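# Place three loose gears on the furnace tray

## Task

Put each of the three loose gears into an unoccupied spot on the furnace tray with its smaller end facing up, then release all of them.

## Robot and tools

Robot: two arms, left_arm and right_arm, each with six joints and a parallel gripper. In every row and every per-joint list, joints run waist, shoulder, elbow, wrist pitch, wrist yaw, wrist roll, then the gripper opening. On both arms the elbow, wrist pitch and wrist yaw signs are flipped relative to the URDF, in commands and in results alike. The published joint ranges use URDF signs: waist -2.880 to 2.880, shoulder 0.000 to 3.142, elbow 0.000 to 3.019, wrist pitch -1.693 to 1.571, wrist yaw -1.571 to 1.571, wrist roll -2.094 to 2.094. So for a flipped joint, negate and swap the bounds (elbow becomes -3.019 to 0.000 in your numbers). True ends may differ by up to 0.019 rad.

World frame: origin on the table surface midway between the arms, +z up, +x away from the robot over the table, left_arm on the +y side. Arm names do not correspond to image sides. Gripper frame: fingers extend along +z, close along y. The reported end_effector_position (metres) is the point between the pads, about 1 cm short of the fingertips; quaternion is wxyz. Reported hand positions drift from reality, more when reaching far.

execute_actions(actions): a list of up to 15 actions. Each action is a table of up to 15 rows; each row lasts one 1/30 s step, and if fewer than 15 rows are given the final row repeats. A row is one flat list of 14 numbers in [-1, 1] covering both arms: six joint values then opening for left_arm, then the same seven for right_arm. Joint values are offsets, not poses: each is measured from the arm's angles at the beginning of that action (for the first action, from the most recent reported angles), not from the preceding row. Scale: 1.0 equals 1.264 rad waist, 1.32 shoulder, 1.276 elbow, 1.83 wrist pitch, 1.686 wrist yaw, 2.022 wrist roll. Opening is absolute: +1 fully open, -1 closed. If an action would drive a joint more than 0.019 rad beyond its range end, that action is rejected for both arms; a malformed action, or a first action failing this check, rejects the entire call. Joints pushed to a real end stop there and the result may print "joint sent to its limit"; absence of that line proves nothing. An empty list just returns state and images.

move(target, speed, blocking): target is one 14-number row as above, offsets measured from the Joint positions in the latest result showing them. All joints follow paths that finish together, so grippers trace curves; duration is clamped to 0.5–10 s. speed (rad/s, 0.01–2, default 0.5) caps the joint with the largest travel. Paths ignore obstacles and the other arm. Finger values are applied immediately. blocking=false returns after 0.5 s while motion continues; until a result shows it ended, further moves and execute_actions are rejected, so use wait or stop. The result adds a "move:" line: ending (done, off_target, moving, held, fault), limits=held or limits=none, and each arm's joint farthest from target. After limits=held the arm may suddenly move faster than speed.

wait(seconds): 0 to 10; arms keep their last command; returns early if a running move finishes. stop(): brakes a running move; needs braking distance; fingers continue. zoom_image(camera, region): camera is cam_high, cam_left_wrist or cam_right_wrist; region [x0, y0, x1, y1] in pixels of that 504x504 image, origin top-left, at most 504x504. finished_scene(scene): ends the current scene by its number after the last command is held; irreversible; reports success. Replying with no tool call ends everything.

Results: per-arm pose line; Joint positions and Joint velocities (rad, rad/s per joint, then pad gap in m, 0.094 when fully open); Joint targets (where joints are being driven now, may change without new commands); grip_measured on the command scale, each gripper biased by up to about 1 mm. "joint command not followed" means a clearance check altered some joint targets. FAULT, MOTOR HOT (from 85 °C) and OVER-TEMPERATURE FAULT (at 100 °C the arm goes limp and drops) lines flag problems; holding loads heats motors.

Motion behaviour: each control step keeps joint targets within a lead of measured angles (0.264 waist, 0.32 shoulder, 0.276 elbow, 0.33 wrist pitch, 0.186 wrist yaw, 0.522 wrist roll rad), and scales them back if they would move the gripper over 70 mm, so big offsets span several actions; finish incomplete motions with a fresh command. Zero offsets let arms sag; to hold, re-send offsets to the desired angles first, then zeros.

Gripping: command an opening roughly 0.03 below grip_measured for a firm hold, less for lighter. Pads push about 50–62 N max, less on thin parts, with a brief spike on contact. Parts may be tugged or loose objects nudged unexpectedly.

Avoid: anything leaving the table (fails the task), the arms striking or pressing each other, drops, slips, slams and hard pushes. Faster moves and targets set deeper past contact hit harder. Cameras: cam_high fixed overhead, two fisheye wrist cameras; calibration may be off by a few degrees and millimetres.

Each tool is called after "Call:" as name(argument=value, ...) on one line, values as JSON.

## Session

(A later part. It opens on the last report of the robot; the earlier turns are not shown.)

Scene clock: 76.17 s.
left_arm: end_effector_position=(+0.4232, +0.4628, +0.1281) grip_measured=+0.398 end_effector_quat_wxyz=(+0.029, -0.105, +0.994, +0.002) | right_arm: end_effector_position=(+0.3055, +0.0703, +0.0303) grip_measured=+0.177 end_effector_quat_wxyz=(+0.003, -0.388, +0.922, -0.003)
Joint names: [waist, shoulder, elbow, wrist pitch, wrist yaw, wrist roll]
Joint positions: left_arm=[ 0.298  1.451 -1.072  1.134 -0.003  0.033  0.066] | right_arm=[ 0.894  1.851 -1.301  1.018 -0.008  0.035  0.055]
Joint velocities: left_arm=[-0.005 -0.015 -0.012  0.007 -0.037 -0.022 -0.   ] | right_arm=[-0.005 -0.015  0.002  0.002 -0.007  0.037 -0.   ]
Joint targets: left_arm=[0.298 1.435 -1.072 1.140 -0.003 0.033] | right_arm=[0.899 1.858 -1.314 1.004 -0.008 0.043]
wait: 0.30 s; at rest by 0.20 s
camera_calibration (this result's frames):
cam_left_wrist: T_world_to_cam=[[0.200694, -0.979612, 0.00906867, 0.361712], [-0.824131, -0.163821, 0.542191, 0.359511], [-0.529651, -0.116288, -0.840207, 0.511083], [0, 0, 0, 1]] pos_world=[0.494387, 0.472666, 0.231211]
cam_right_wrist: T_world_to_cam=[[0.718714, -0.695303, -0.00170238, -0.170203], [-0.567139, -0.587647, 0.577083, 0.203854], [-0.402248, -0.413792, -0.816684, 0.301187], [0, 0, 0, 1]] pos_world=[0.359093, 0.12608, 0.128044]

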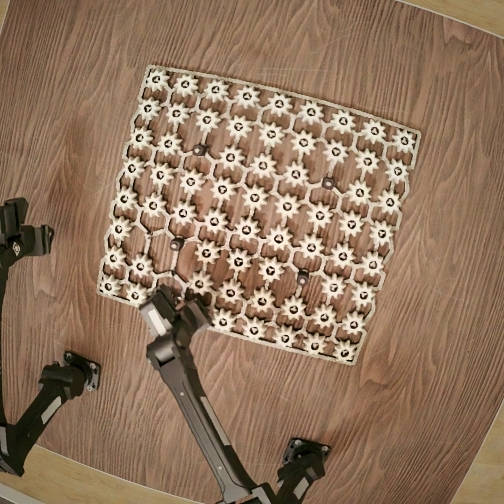

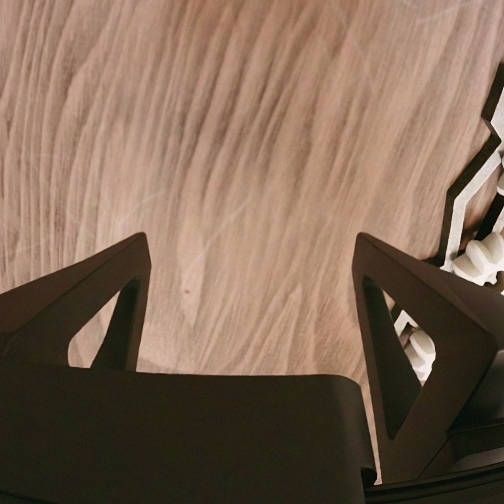

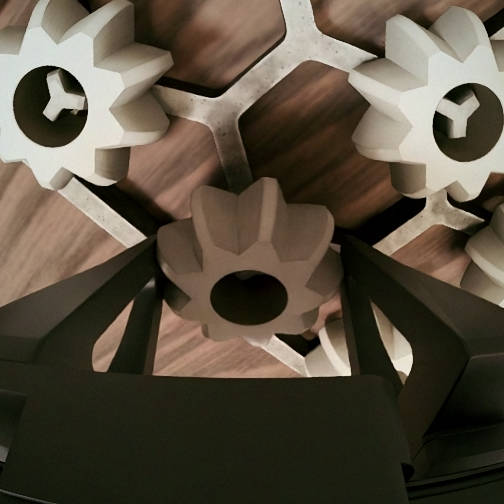

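Call:
execute_actions(actions=[[[0,-0.012,0,0.003,0,0,0.4, 0.004,0.004,-0.010,-0.009,0,0.004,0.145],[0,-0.012,0,0.003,0,0,0.4, 0.004,0.005,-0.010,-0.009,0,0.004,0.145],[0,-0.012,0,0.003,0,0,0.4, 0.004,0.005,-0.010,-0.010,0,0.004,0.145],[0,-0.012,0,0.003,0,0,0.4, 0.004,0.005,-0.009,-0.010,0,0.004,0.145],[0,-0.012,0,0.003,0,0,0.4, 0.004,0.006,-0.009,-0.011,0,0.004,0.145],[0,-0.012,0,0.003,0,0,0.4, 0.004,0.006,-0.008,-0.011,0,0.004,0.145],[0,-0.012,0,0.003,0,0,0.4, 0.004,0.006,-0.008,-0.012,0,0.004,0.145],[0,-0.012,0,0.003,0,0,0.4, 0.004,0.007,-0.007,-0.012,0,0.004,0.145],[0,-0.012,0,0.003,0,0,0.4, 0.004,0.007,-0.007,-0.013,0,0.004,0.145],[0,-0.012,0,0.003,0,0,0.4, 0.004,0.007,-0.007,-0.013,0,0.004,0.145],[0,-0.012,0,0.003,0,0,0.4, 0.004,0.008,-0.006,-0.014,0,0.004,0.145]]])

Call:
wait(seconds=0.3)

Scene clock: 77.53 s.
left_arm: end_effector_position=(+0.4232, +0.4628, +0.1281) grip_measured=+0.398 end_effector_quat_wxyz=(+0.029, -0.105, +0.994, +0.002) | right_arm: end_effector_position=(+0.3059, +0.0707, +0.0277) grip_measured=+0.177 end_effector_quat_wxyz=(+0.005, -0.388, +0.922, -0.002)
Joint names: [waist, shoulder, elbow, wrist pitch, wrist yaw, wrist roll]
Joint positions: left_arm=[ 0.298  1.451 -1.072  1.134 -0.003  0.033  0.066] | right_arm=[ 0.894  1.853 -1.297  1.006 -0.008  0.035  0.055]
Joint velocities: left_arm=[ 0.005 -0.005 -0.002  0.012  0.022 -0.007 -0.001] | right_arm=[-0.005  0.005  0.017 -0.002  0.007  0.022 -0.   ]
Joint targets: left_arm=[0.298 1.435 -1.072 1.140 -0.003 0.033] | right_arm=[0.899 1.862 -1.309 0.992 -0.008 0.043]
camera_calibration (this result's frames):
cam_left_wrist: T_world_to_cam=[[0.200694, -0.979612, 0.00906867, 0.361712], [-0.824131, -0.163821, 0.542191, 0.359511], [-0.529651, -0.116288, -0.840207, 0.511083], [0, 0, 0, 1]] pos_world=[0.494387, 0.472666, 0.231211]
cam_right_wrist: T_world_to_cam=[[0.71872, -0.695297, -0.0018532, -0.170186], [-0.569058, -0.589756, 0.573027, 0.206727], [-0.399517, -0.410792, -0.819534, 0.298446], [0, 0, 0, 1]] pos_world=[0.35919, 0.126188, 0.125811]

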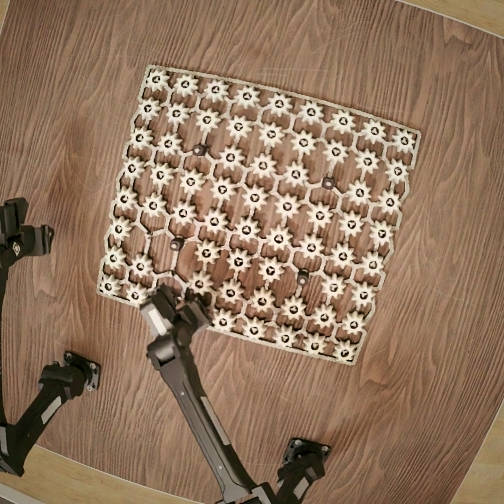

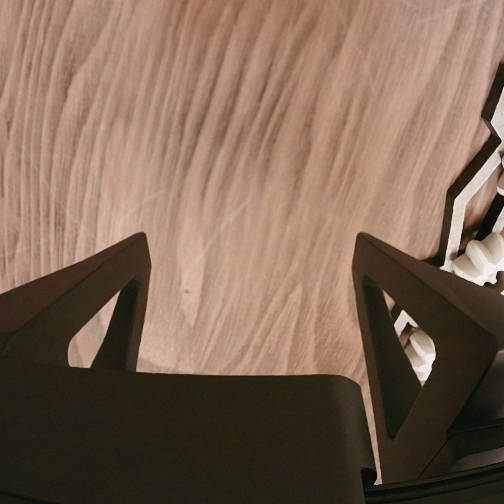

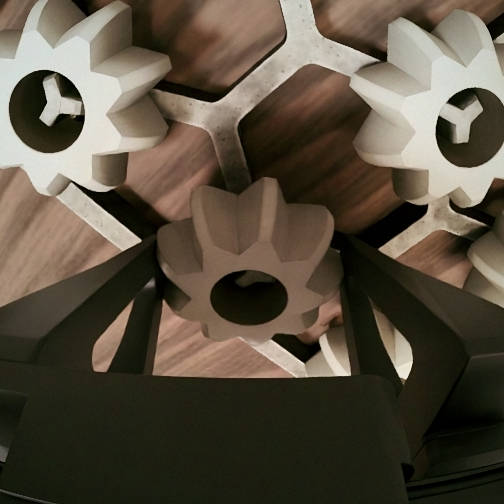

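Scene clock: 77.83 s.
left_arm: end_effector_position=(+0.4232, +0.4628, +0.1281) grip_measured=+0.398 end_effector_quat_wxyz=(+0.029, -0.105, +0.994, +0.002) | right_arm: end_effector_position=(+0.3059, +0.0707, +0.0275) grip_measured=+0.177 end_effector_quat_wxyz=(+0.005, -0.388, +0.922, -0.002)
Joint names: [waist, shoulder, elbow, wrist pitch, wrist yaw, wrist roll]
Joint positions: left_arm=[ 0.298  1.451 -1.072  1.134 -0.003  0.033  0.066] | right_arm=[ 0.894  1.854 -1.297  1.006 -0.008  0.035  0.055]
Joint velocities: left_arm=[ 0.005 -0.005  0.002  0.012 -0.051  0.037  0.   ] | right_arm=[-0.015 -0.005 -0.012 -0.007  0.022 -0.066  0.   ]
Joint targets: left_arm=[0.298 1.435 -1.072 1.140 -0.003 0.033] | right_arm=[0.899 1.862 -1.309 0.993 -0.008 0.043]
wait: 0.30 s; at rest by 0.17 s
camera_calibration (this result's frames):
cam_left_wrist: T_world_to_cam=[[0.200694, -0.979612, 0.00906867, 0.361712], [-0.824131, -0.163821, 0.542191, 0.359511], [-0.529651, -0.116288, -0.840207, 0.511083], [0, 0, 0, 1]] pos_world=[0.494387, 0.472666, 0.231211]
cam_right_wrist: T_world_to_cam=[[0.71872, -0.695297, -0.0018416, -0.170188], [-0.568911, -0.589594, 0.57334, 0.206739], [-0.399728, -0.411023, -0.819316, 0.298343], [0, 0, 0, 1]] pos_world=[0.359189, 0.126187, 0.125592]

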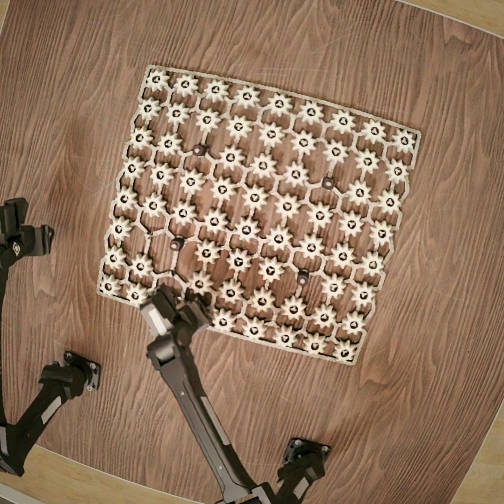

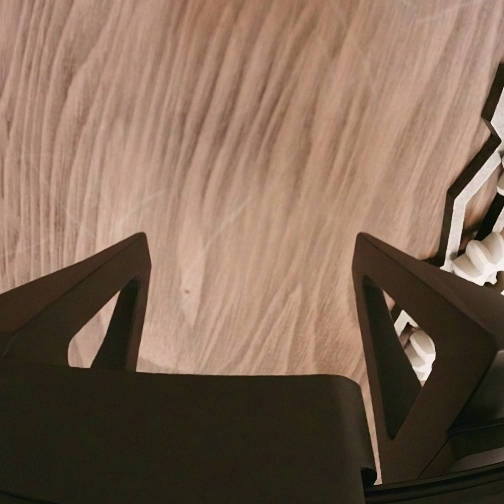

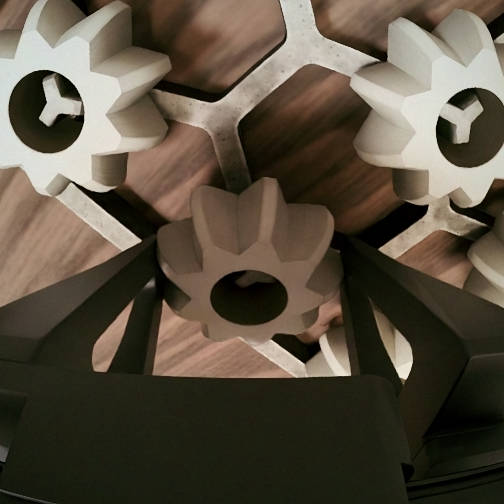

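Call:
zoom_image(camera="cam_right_wrist", region=[150,180,350,380])

Region (150, 180, 350, 380) of cam_right_wrist's 504x504 image, scaled by 2.520, with more detail than that image has.

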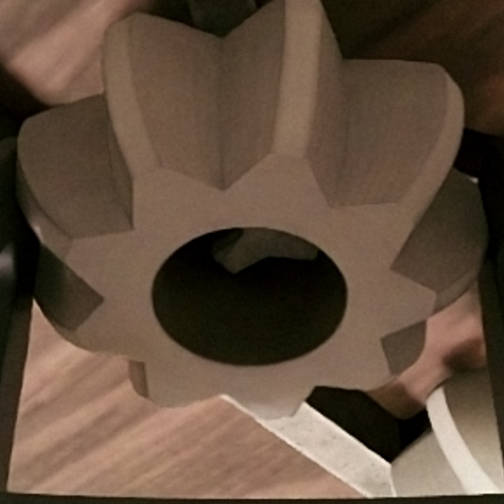

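Call:
execute_actions(actions=[[[0,-0.012,0,0.003,0,0,0.4, 0.004,0.004,-0.010,-0.008,0,0.004,0.145],[0,-0.012,0,0.003,0,0,0.4, 0.004,0.005,-0.010,-0.008,0,0.004,0.145],[0,-0.012,0,0.003,0,0,0.4, 0.004,0.005,-0.009,-0.009,0,0.004,0.145],[0,-0.012,0,0.003,0,0,0.4, 0.004,0.005,-0.009,-0.009,0,0.004,0.145],[0,-0.012,0,0.003,0,0,0.4, 0.004,0.006,-0.008,-0.010,0,0.004,0.145],[0,-0.012,0,0.003,0,0,0.4, 0.004,0.006,-0.008,-0.010,0,0.004,0.145],[0,-0.012,0,0.003,0,0,0.4, 0.004,0.006,-0.007,-0.011,0,0.004,0.145],[0,-0.012,0,0.003,0,0,0.4, 0.004,0.006,-0.007,-0.011,0,0.004,0.145]]])

Call:
wait(seconds=0.3)

Scene clock: 79.10 s.
left_arm: end_effector_position=(+0.4232, +0.4628, +0.1281) grip_measured=+0.398 end_effector_quat_wxyz=(+0.029, -0.105, +0.994, +0.002) | right_arm: end_effector_position=(+0.3061, +0.0709, +0.0267) grip_measured=+0.177 end_effector_quat_wxyz=(+0.007, -0.388, +0.922, -0.002)
Joint names: [waist, shoulder, elbow, wrist pitch, wrist yaw, wrist roll]
Joint positions: left_arm=[ 0.298  1.451 -1.072  1.134 -0.003  0.033  0.066] | right_arm=[ 0.894  1.854 -1.295  1.001 -0.008  0.035  0.055]
Joint velocities: left_arm=[-0.005 -0.015 -0.007  0.007  0.007 -0.037 -0.   ] | right_arm=[ 0.005 -0.015 -0.002  0.012  0.007 -0.022  0.   ]
Joint targets: left_arm=[0.298 1.435 -1.072 1.140 -0.003 0.033] | right_arm=[0.899 1.862 -1.306 0.986 -0.008 0.043]
camera_calibration (this result's frames):
cam_left_wrist: T_world_to_cam=[[0.200694, -0.979612, 0.00906867, 0.361712], [-0.824131, -0.163821, 0.542191, 0.359511], [-0.529651, -0.116288, -0.840207, 0.511083], [0, 0, 0, 1]] pos_world=[0.494387, 0.472666, 0.231211]
cam_right_wrist: T_world_to_cam=[[0.718724, -0.695293, -0.00193439, -0.17018], [-0.570086, -0.590886, 0.570838, 0.207914], [-0.398043, -0.409172, -0.82106, 0.297304], [0, 0, 0, 1]] pos_world=[0.359181, 0.126177, 0.125091]

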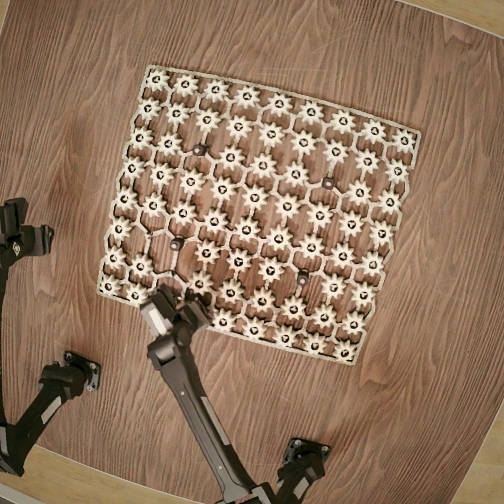

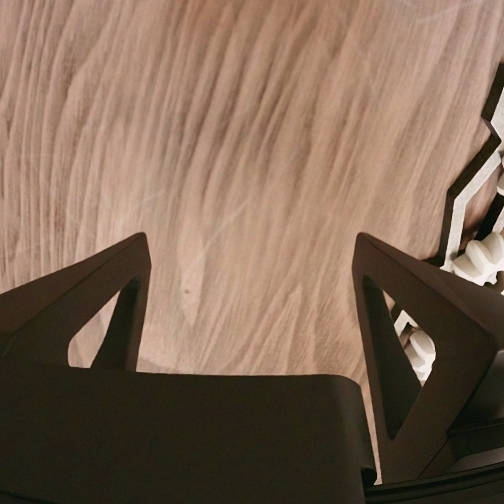

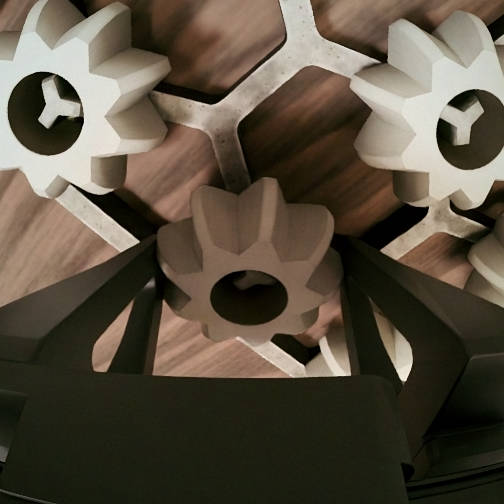

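Scene clock: 79.40 s.
left_arm: end_effector_position=(+0.4232, +0.4628, +0.1281) grip_measured=+0.398 end_effector_quat_wxyz=(+0.029, -0.105, +0.994, +0.002) | right_arm: end_effector_position=(+0.3061, +0.0709, +0.0267) grip_measured=+0.177 end_effector_quat_wxyz=(+0.007, -0.388, +0.922, -0.002)
Joint names: [waist, shoulder, elbow, wrist pitch, wrist yaw, wrist roll]
Joint positions: left_arm=[ 0.298  1.451 -1.072  1.134 -0.003  0.033  0.066] | right_arm=[ 0.894  1.854 -1.295  1.001 -0.008  0.035  0.055]
Joint velocities: left_arm=[ 0.005 -0.015 -0.002  0.002  0.037  0.037 -0.001] | right_arm=[-0.005 -0.005 -0.002  0.002  0.037  0.007  0.001]
Joint targets: left_arm=[0.298 1.435 -1.072 1.140 -0.003 0.033] | right_arm=[0.899 1.862 -1.306 0.986 -0.008 0.043]
wait: 0.30 s; at rest by 0.17 s
camera_calibration (this result's frames):
cam_left_wrist: T_world_to_cam=[[0.200694, -0.979612, 0.00906867, 0.361712], [-0.824131, -0.163821, 0.542191, 0.359511], [-0.529651, -0.116288, -0.840207, 0.511083], [0, 0, 0, 1]] pos_world=[0.494387, 0.472666, 0.231211]
cam_right_wrist: T_world_to_cam=[[0.718724, -0.695293, -0.00193439, -0.17018], [-0.570086, -0.590886, 0.570838, 0.207914], [-0.398043, -0.409172, -0.82106, 0.297304], [0, 0, 0, 1]] pos_world=[0.359181, 0.126177, 0.125091]

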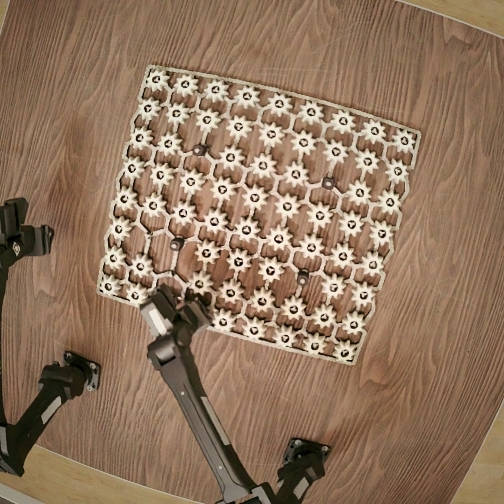

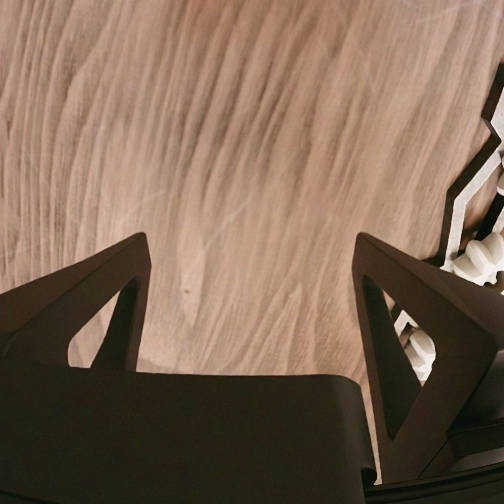

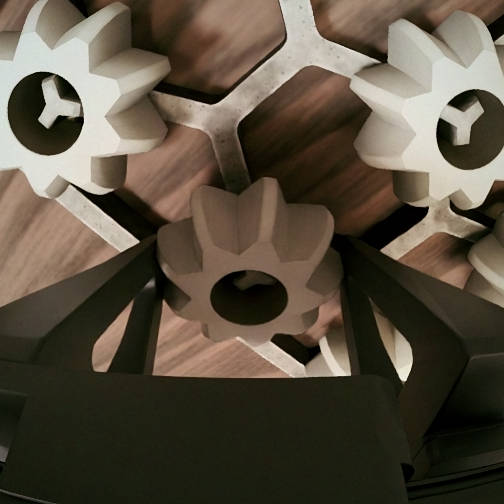

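Call:
execute_actions(actions=[[[0,-0.012,0,0.003,0,0,0.4, 0.004,0.007,-0.008,-0.004,0,0.004,0.145],[0,-0.012,0,0.003,0,0,0.4, 0.004,0.008,-0.008,-0.004,0,0.004,0.145],[0,-0.012,0,0.003,0,0,0.4, 0.004,0.009,-0.007,-0.004,0,0.004,0.145],[0,-0.012,0,0.003,0,0,0.4, 0.004,0.010,-0.007,-0.004,0,0.004,0.145]]])

Scene clock: 80.23 s.
left_arm: end_effector_position=(+0.4232, +0.4628, +0.1281) grip_measured=+0.398 end_effector_quat_wxyz=(+0.029, -0.105, +0.994, +0.002) | right_arm: end_effector_position=(+0.3059, +0.0707, +0.0256) grip_measured=+0.177 end_effector_quat_wxyz=(+0.006, -0.388, +0.922, -0.002)
Joint names: [waist, shoulder, elbow, wrist pitch, wrist yaw, wrist roll]
Joint positions: left_arm=[ 0.298  1.451 -1.072  1.134 -0.003  0.033  0.066] | right_arm=[ 0.894  1.856 -1.295  1.001 -0.008  0.035  0.055]
Joint velocities: left_arm=[-0.005 -0.005  0.017 -0.002  0.037  0.007 -0.   ] | right_arm=[-0.005 -0.024  0.007 -0.007  0.022 -0.007  0.   ]
Joint targets: left_arm=[0.298 1.435 -1.072 1.140 -0.003 0.033] | right_arm=[0.899 1.867 -1.303 0.994 -0.008 0.043]
camera_calibration (this result's frames):
cam_left_wrist: T_world_to_cam=[[0.200694, -0.979612, 0.00906867, 0.361712], [-0.824131, -0.163821, 0.542191, 0.359511], [-0.529651, -0.116288, -0.840207, 0.511083], [0, 0, 0, 1]] pos_world=[0.494387, 0.472666, 0.231211]
cam_right_wrist: T_world_to_cam=[[0.718721, -0.695296, -0.0018648, -0.17019], [-0.569205, -0.589918, 0.572715, 0.207981], [-0.399307, -0.410561, -0.819752, 0.296685], [0, 0, 0, 1]] pos_world=[0.359171, 0.126167, 0.123777]

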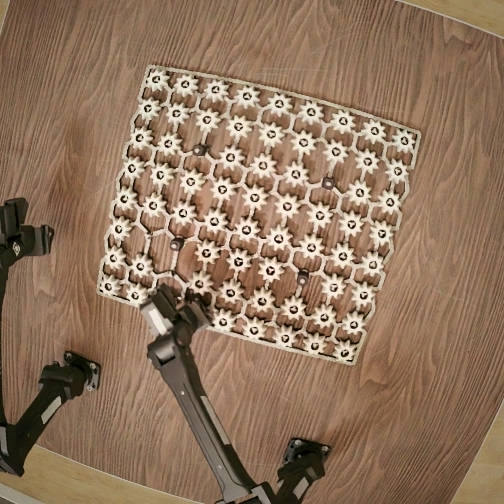

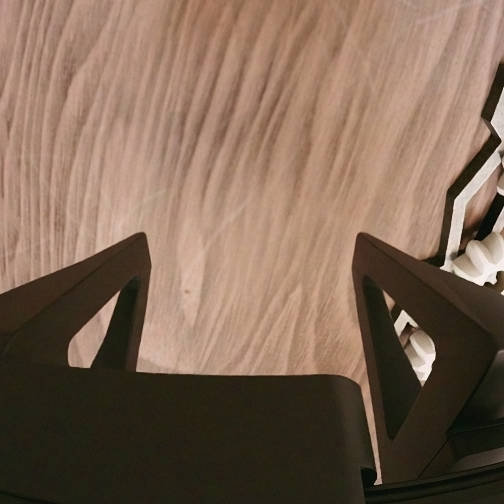

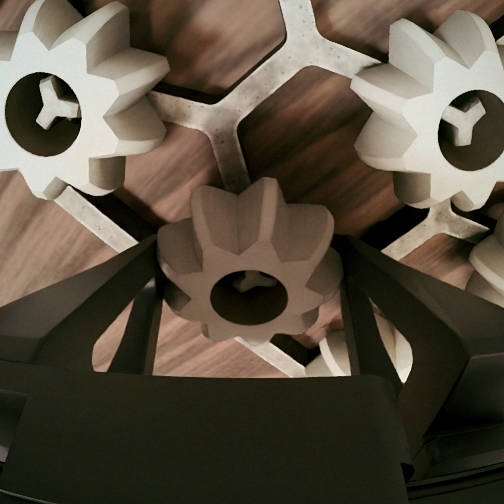

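Call:
execute_actions(actions=[[[0,-0.012,0,0.003,0,0,0.4, 0.002,0,-0.010,-0.002,0,0.002,0.16],[0,-0.012,0,0.003,0,0,0.4, 0.002,0,-0.010,-0.002,0,0.002,0.17],[0,-0.012,0,0.003,0,0,0.4, 0.002,0,-0.010,-0.002,0,0.002,0.18],[0,-0.012,0,0.003,0,0,0.4, 0.002,0,-0.010,-0.002,0,0.002,0.19],[0,-0.012,0,0.003,0,0,0.4, 0.002,0,-0.010,-0.002,0,0.002,0.20],[0,-0.012,0,0.003,0,0,0.4, 0.002,0,-0.010,-0.002,0,0.002,0.21],[0,-0.012,0,0.003,0,0,0.4, 0.002,0,-0.010,-0.002,0,0.002,0.225],[0,-0.012,0,0.003,0,0,0.4, 0.002,0,-0.010,-0.002,0,0.002,0.24],[0,-0.012,0,0.003,0,0,0.4, 0.002,0,-0.010,-0.002,0,0.002,0.255],[0,-0.012,0,0.003,0,0,0.4, 0.002,0,-0.010,-0.002,0,0.002,0.27],[0,-0.012,0,0.003,0,0,0.4, 0.002,0,-0.010,-0.002,0,0.002,0.285],[0,-0.012,0,0.003,0,0,0.4, 0.002,0,-0.010,-0.002,0,0.002,0.30],[0,-0.012,0,0.003,0,0,0.4, 0.002,0,-0.010,-0.002,0,0.002,0.31],[0,-0.012,0,0.003,0,0,0.4, 0.002,0,-0.010,-0.002,0,0.002,0.32],[0,-0.012,0,0.003,0,0,0.4, 0.002,0,-0.010,-0.002,0,0.002,0.33]]])

Call:
wait(seconds=0.2)

Scene clock: 82.57 s.
left_arm: end_effector_position=(+0.4232, +0.4628, +0.1281) grip_measured=+0.398 end_effector_quat_wxyz=(+0.029, -0.105, +0.994, +0.002) | right_arm: end_effector_position=(+0.3060, +0.0707, +0.0256) grip_measured=+0.324 end_effector_quat_wxyz=(+0.006, -0.388, +0.922, -0.002)
Joint names: [waist, shoulder, elbow, wrist pitch, wrist yaw, wrist roll]
Joint positions: left_arm=[ 0.298  1.451 -1.072  1.134 -0.003  0.033  0.066] | right_arm=[ 0.894  1.856 -1.295  1.001 -0.009  0.035  0.062]
Joint velocities: left_arm=[ 0.005  0.005 -0.007 -0.002  0.095 -0.007  0.   ] | right_arm=[-0.005  0.005 -0.002  0.002  0.022 -0.007  0.009]
Joint targets: left_arm=[0.298 1.435 -1.072 1.140 -0.003 0.033] | right_arm=[0.897 1.856 -1.307 0.997 -0.009 0.039]
camera_calibration (this result's frames):
cam_left_wrist: T_world_to_cam=[[0.200694, -0.979612, 0.00906867, 0.361712], [-0.824131, -0.163821, 0.542191, 0.359511], [-0.529651, -0.116288, -0.840207, 0.511083], [0, 0, 0, 1]] pos_world=[0.494387, 0.472666, 0.231211]
cam_right_wrist: T_world_to_cam=[[0.718717, -0.695302, -0.00110223, -0.170339], [-0.569532, -0.58962, 0.572697, 0.208063], [-0.398847, -0.410979, -0.819767, 0.296578], [0, 0, 0, 1]] pos_world=[0.359213, 0.126129, 0.12378]

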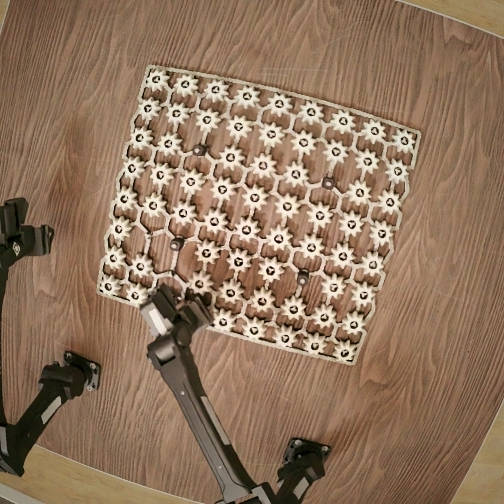

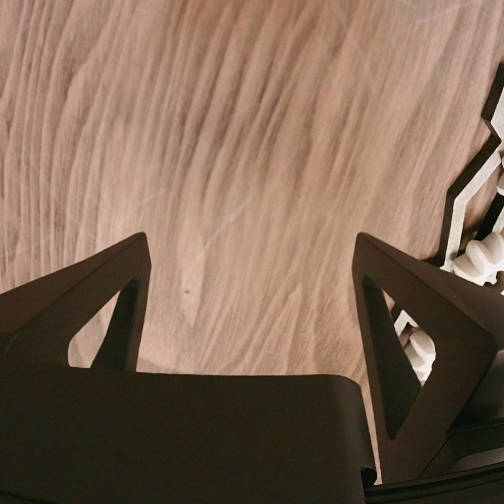

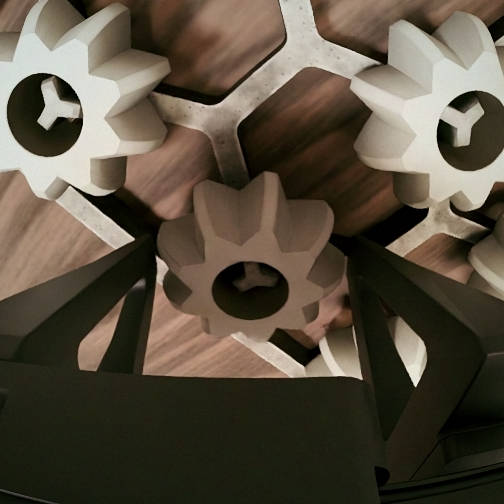

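Scene clock: 82.77 s.
left_arm: end_effector_position=(+0.4232, +0.4628, +0.1281) grip_measured=+0.398 end_effector_quat_wxyz=(+0.029, -0.105, +0.994, +0.002) | right_arm: end_effector_position=(+0.3060, +0.0707, +0.0256) grip_measured=+0.328 end_effector_quat_wxyz=(+0.006, -0.388, +0.922, -0.002)
Joint names: [waist, shoulder, elbow, wrist pitch, wrist yaw, wrist roll]
Joint positions: left_arm=[ 0.298  1.451 -1.072  1.134 -0.003  0.033  0.066] | right_arm=[ 0.894  1.856 -1.295  1.001 -0.009  0.035  0.062]
Joint velocities: left_arm=[ 0.005  0.005 -0.002 -0.002 -0.007 -0.066  0.   ] | right_arm=[-0.015  0.005  0.012  0.007  0.022  0.022 -0.001]
Joint targets: left_arm=[0.298 1.435 -1.072 1.140 -0.003 0.033] | right_arm=[0.897 1.856 -1.307 0.997 -0.009 0.039]
wait: 0.20 s; at rest by 0.17 s
camera_calibration (this result's frames):
cam_left_wrist: T_world_to_cam=[[0.200694, -0.979612, 0.00906867, 0.361712], [-0.824131, -0.163821, 0.542191, 0.359511], [-0.529651, -0.116288, -0.840207, 0.511083], [0, 0, 0, 1]] pos_world=[0.494387, 0.472666, 0.231211]
cam_right_wrist: T_world_to_cam=[[0.718717, -0.695302, -0.00110223, -0.170339], [-0.569532, -0.58962, 0.572697, 0.208063], [-0.398847, -0.410979, -0.819767, 0.296578], [0, 0, 0, 1]] pos_world=[0.359213, 0.126129, 0.12378]

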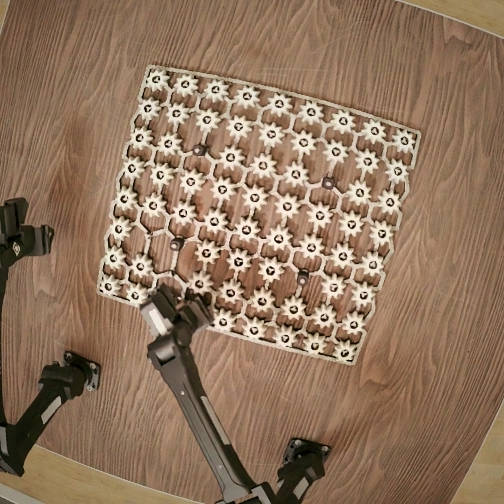

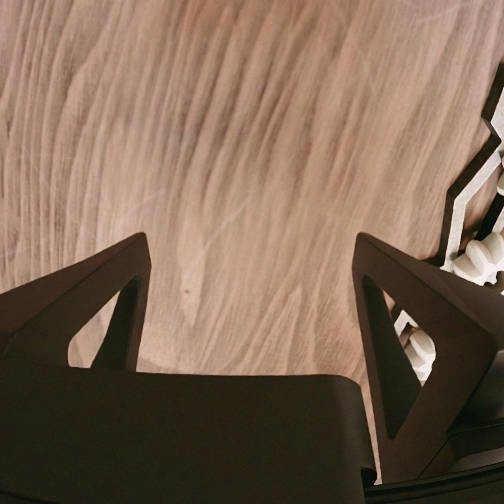

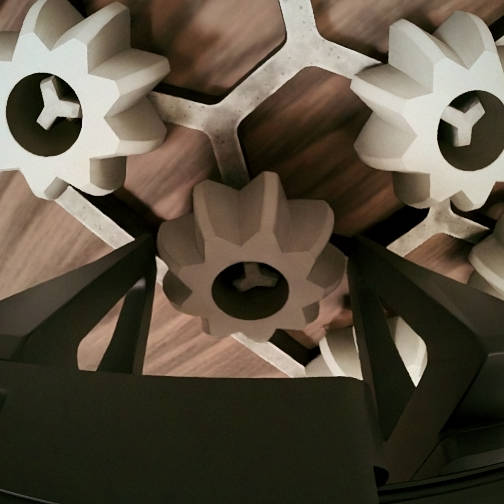

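Call:
execute_actions(actions=[[[0,-0.012,0,0.003,0,0,0.4, 0,-0.020,-0.030,0,0,0,0.33],[0,-0.012,0,0.003,0,0,0.4, 0,-0.028,-0.036,0,0,0,0.33],[0,-0.012,0,0.003,0,0,0.4, 0,-0.033,-0.040,0.003,0,0,0.33],[0,-0.012,0,0.003,0,0,0.4, 0,-0.036,-0.043,0.007,0,0,0.33],[0,-0.012,0,0.003,0,0,0.4, 0,-0.039,-0.046,0.011,0,0,0.33],[0,-0.012,0,0.003,0,0,0.4, 0,-0.042,-0.049,0.015,0,0,0.33],[0,-0.012,0,0.003,0,0,0.4, 0,-0.045,-0.052,0.019,0,0,0.33],[0,-0.012,0,0.003,0,0,0.4, 0,-0.048,-0.055,0.023,0,0,0.33],[0,-0.012,0,0.003,0,0,0.4, 0,-0.051,-0.058,0.027,0,0,0.33],[0,-0.012,0,0.003,0,0,0.4, 0,-0.054,-0.061,0.031,0,0,0.33],[0,-0.012,0,0.003,0,0,0.4, 0,-0.057,-0.064,0.035,0,0,0.33],[0,-0.012,0,0.003,0,0,0.4, 0,-0.060,-0.067,0.039,0,0,0.33],[0,-0.012,0,0.003,0,0,0.4, 0,-0.063,-0.070,0.043,0,0,0.33],[0,-0.012,0,0.003,0,0,0.4, 0,-0.066,-0.073,0.047,0,0,0.33],[0,-0.012,0,0.003,0,0,0.4, 0,-0.069,-0.076,0.051,0,0,0.33]]])

Call:
wait(seconds=0.4)

Scene clock: 84.07 s.
left_arm: end_effector_position=(+0.4232, +0.4628, +0.1281) grip_measured=+0.398 end_effector_quat_wxyz=(+0.029, -0.105, +0.994, +0.002) | right_arm: end_effector_position=(+0.3104, +0.0754, +0.0662) grip_measured=+0.328 end_effector_quat_wxyz=(+0.018, -0.388, +0.921, +0.003)
Joint names: [waist, shoulder, elbow, wrist pitch, wrist yaw, wrist roll]
Joint positions: left_arm=[ 0.298  1.451 -1.072  1.134 -0.003  0.033  0.066] | right_arm=[ 0.894  1.803 -1.338  1.069 -0.009  0.035  0.062]
Joint velocities: left_arm=[-0.005 -0.015 -0.012  0.007  0.022  0.037  0.001] | right_arm=[-0.005 -0.181 -0.134  0.217 -0.022  0.051 -0.   ]
Joint targets: left_arm=[0.298 1.435 -1.072 1.140 -0.003 0.033] | right_arm=[0.894 1.765 -1.391 1.094 -0.009 0.035]
camera_calibration (this result's frames):
cam_left_wrist: T_world_to_cam=[[0.200694, -0.979612, 0.00906867, 0.361712], [-0.824131, -0.163821, 0.542191, 0.359511], [-0.529651, -0.116288, -0.840207, 0.511083], [0, 0, 0, 1]] pos_world=[0.494387, 0.472666, 0.231211]
cam_right_wrist: T_world_to_cam=[[0.718746, -0.69527, -0.00194863, -0.170053], [-0.580052, -0.601178, 0.549659, 0.195786], [-0.383333, -0.393935, -0.835387, 0.32845], [0, 0, 0, 1]] pos_world=[0.361696, 0.128857, 0.166436]

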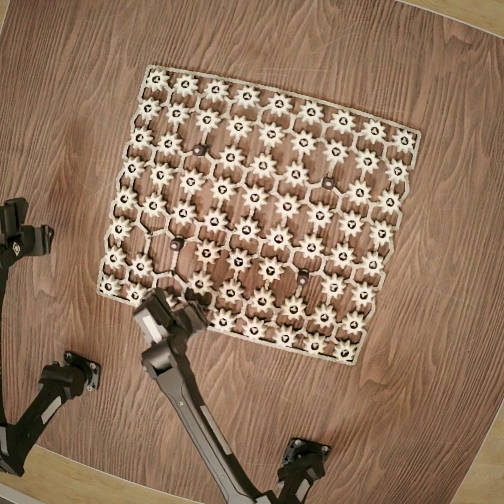

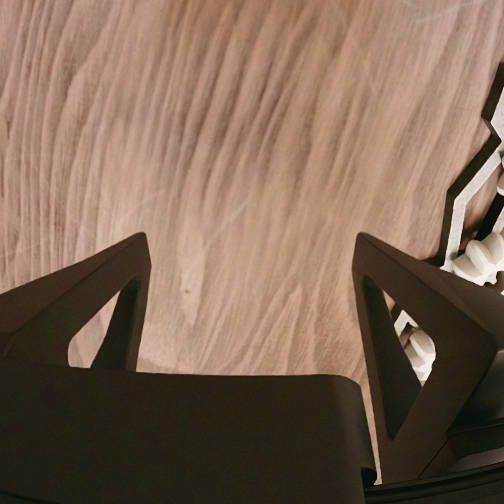

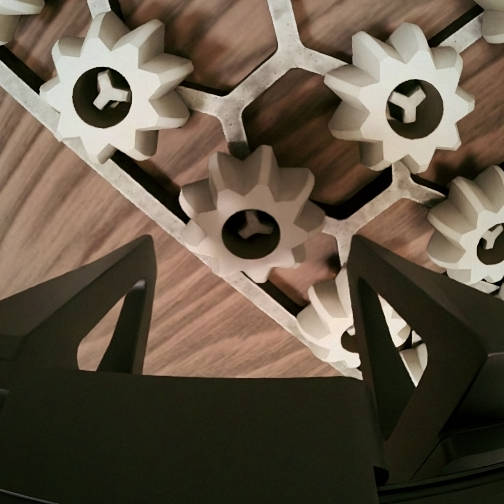

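Scene clock: 84.47 s.
left_arm: end_effector_position=(+0.4232, +0.4628, +0.1281) grip_measured=+0.398 end_effector_quat_wxyz=(+0.029, -0.105, +0.994, +0.002) | right_arm: end_effector_position=(+0.3121, +0.0773, +0.0798) grip_measured=+0.328 end_effector_quat_wxyz=(+0.026, -0.388, +0.921, +0.007)
Joint names: [waist, shoulder, elbow, wrist pitch, wrist yaw, wrist roll]
Joint positions: left_arm=[ 0.298  1.451 -1.072  1.134 -0.003  0.033  0.066] | right_arm=[ 0.894  1.785 -1.35   1.083 -0.009  0.035  0.062]
Joint velocities: left_arm=[-0.005 -0.005  0.002  0.002 -0.022 -0.022 -0.   ] | right_arm=[-0.005 -0.005  0.017 -0.002  0.007 -0.037 -0.001]
Joint targets: left_arm=[0.298 1.435 -1.072 1.140 -0.003 0.033] | right_arm=[0.894 1.765 -1.391 1.094 -0.009 0.035]
wait: 0.40 s; at rest by 0.37 s
camera_calibration (this result's frames):
cam_left_wrist: T_world_to_cam=[[0.200694, -0.979612, 0.00906867, 0.361712], [-0.824131, -0.163821, 0.542191, 0.359511], [-0.529651, -0.116288, -0.840207, 0.511083], [0, 0, 0, 1]] pos_world=[0.494387, 0.472666, 0.231211]
cam_right_wrist: T_world_to_cam=[[0.71877, -0.695244, -0.00244653, -0.169919], [-0.586045, -0.607762, 0.535888, 0.193907], [-0.37406, -0.383746, -0.844285, 0.338244], [0, 0, 0, 1]] pos_world=[0.362295, 0.129514, 0.181247]

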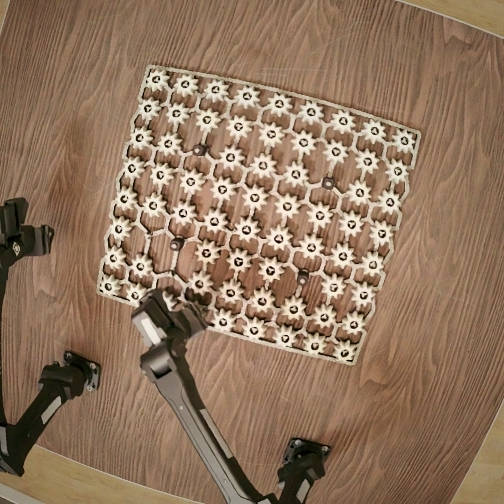

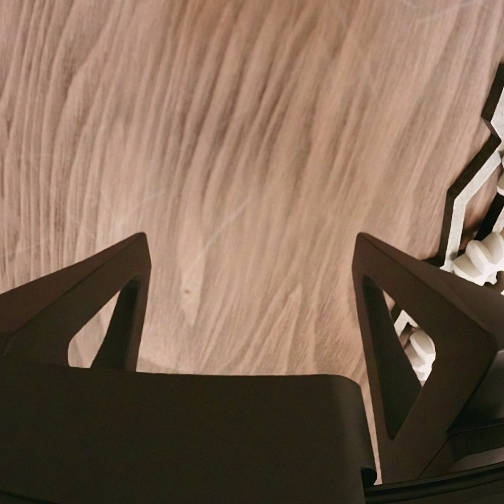

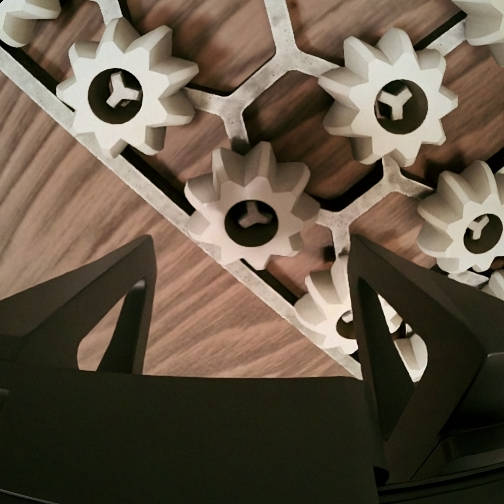

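Call:
move(target=[0,-0.012,0,0.003,0,0,0.4, 0,-0.165,0.045,0.078,0,0,0.4], speed=0.6)

Scene clock: 85.93 s.
left_arm: end_effector_position=(+0.4232, +0.4628, +0.1281) grip_measured=+0.398 end_effector_quat_wxyz=(+0.029, -0.105, +0.994, +0.002) | right_arm: end_effector_position=(+0.2751, +0.0367, +0.1634) grip_measured=+0.398 end_effector_quat_wxyz=(+0.041, -0.388, +0.921, +0.014)
Joint names: [waist, shoulder, elbow, wrist pitch, wrist yaw, wrist roll]
Joint positions: left_arm=[ 0.298  1.451 -1.072  1.134 -0.003  0.033  0.066] | right_arm=[ 0.894  1.556 -1.286  1.216 -0.009  0.035  0.066]
Joint velocities: left_arm=[ 0.005 -0.005 -0.002  0.017 -0.007  0.022  0.   ] | right_arm=[-0.015  0.015  0.007  0.002  0.022 -0.007 -0.   ]
Joint targets: left_arm=[0.298 1.435 -1.072 1.140 -0.003 0.033] | right_arm=[0.894 1.567 -1.292 1.226 -0.009 0.035]
move: done; limits=none; left_arm: farthest joint: the shoulder, 0.015 radians from its target (0.015 radians at the start); right_arm: farthest joint: the shoulder, 0.011 radians from its target (0.217 radians at the start)
camera_calibration (this result's frames):
cam_left_wrist: T_world_to_cam=[[0.200694, -0.979612, 0.00906867, 0.361712], [-0.824131, -0.163821, 0.542191, 0.359511], [-0.529651, -0.116288, -0.840207, 0.511083], [0, 0, 0, 1]] pos_world=[0.494387, 0.472666, 0.231211]
cam_right_wrist: T_world_to_cam=[[0.718834, -0.695173, -0.00342869, -0.171239], [-0.597441, -0.620282, 0.508246, 0.110917], [-0.355446, -0.363296, -0.861205, 0.376324], [0, 0, 0, 1]] pos_world=[0.323121, 0.0864761, 0.267131]

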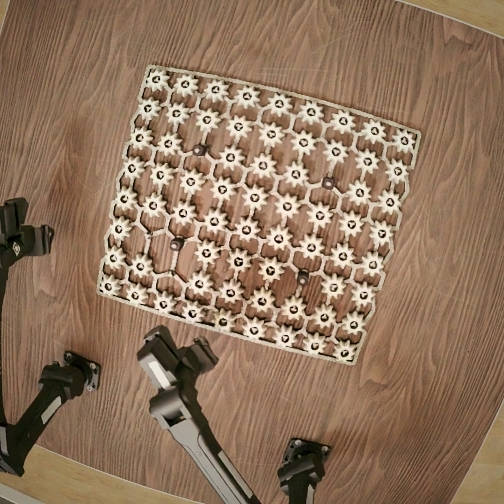

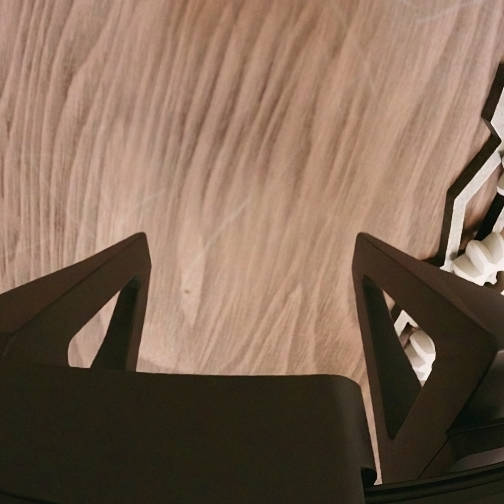

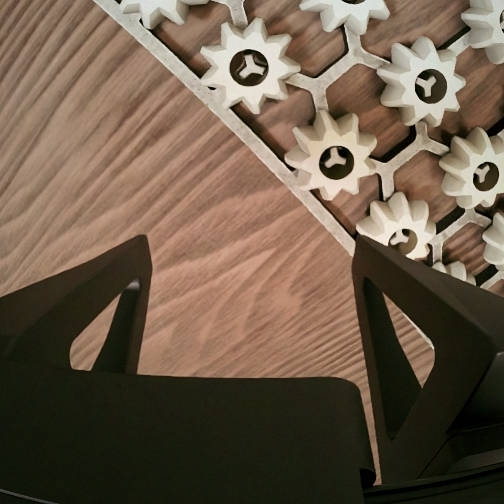

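Call:
finished_scene(scene=2)

The scene is finished: the task was done.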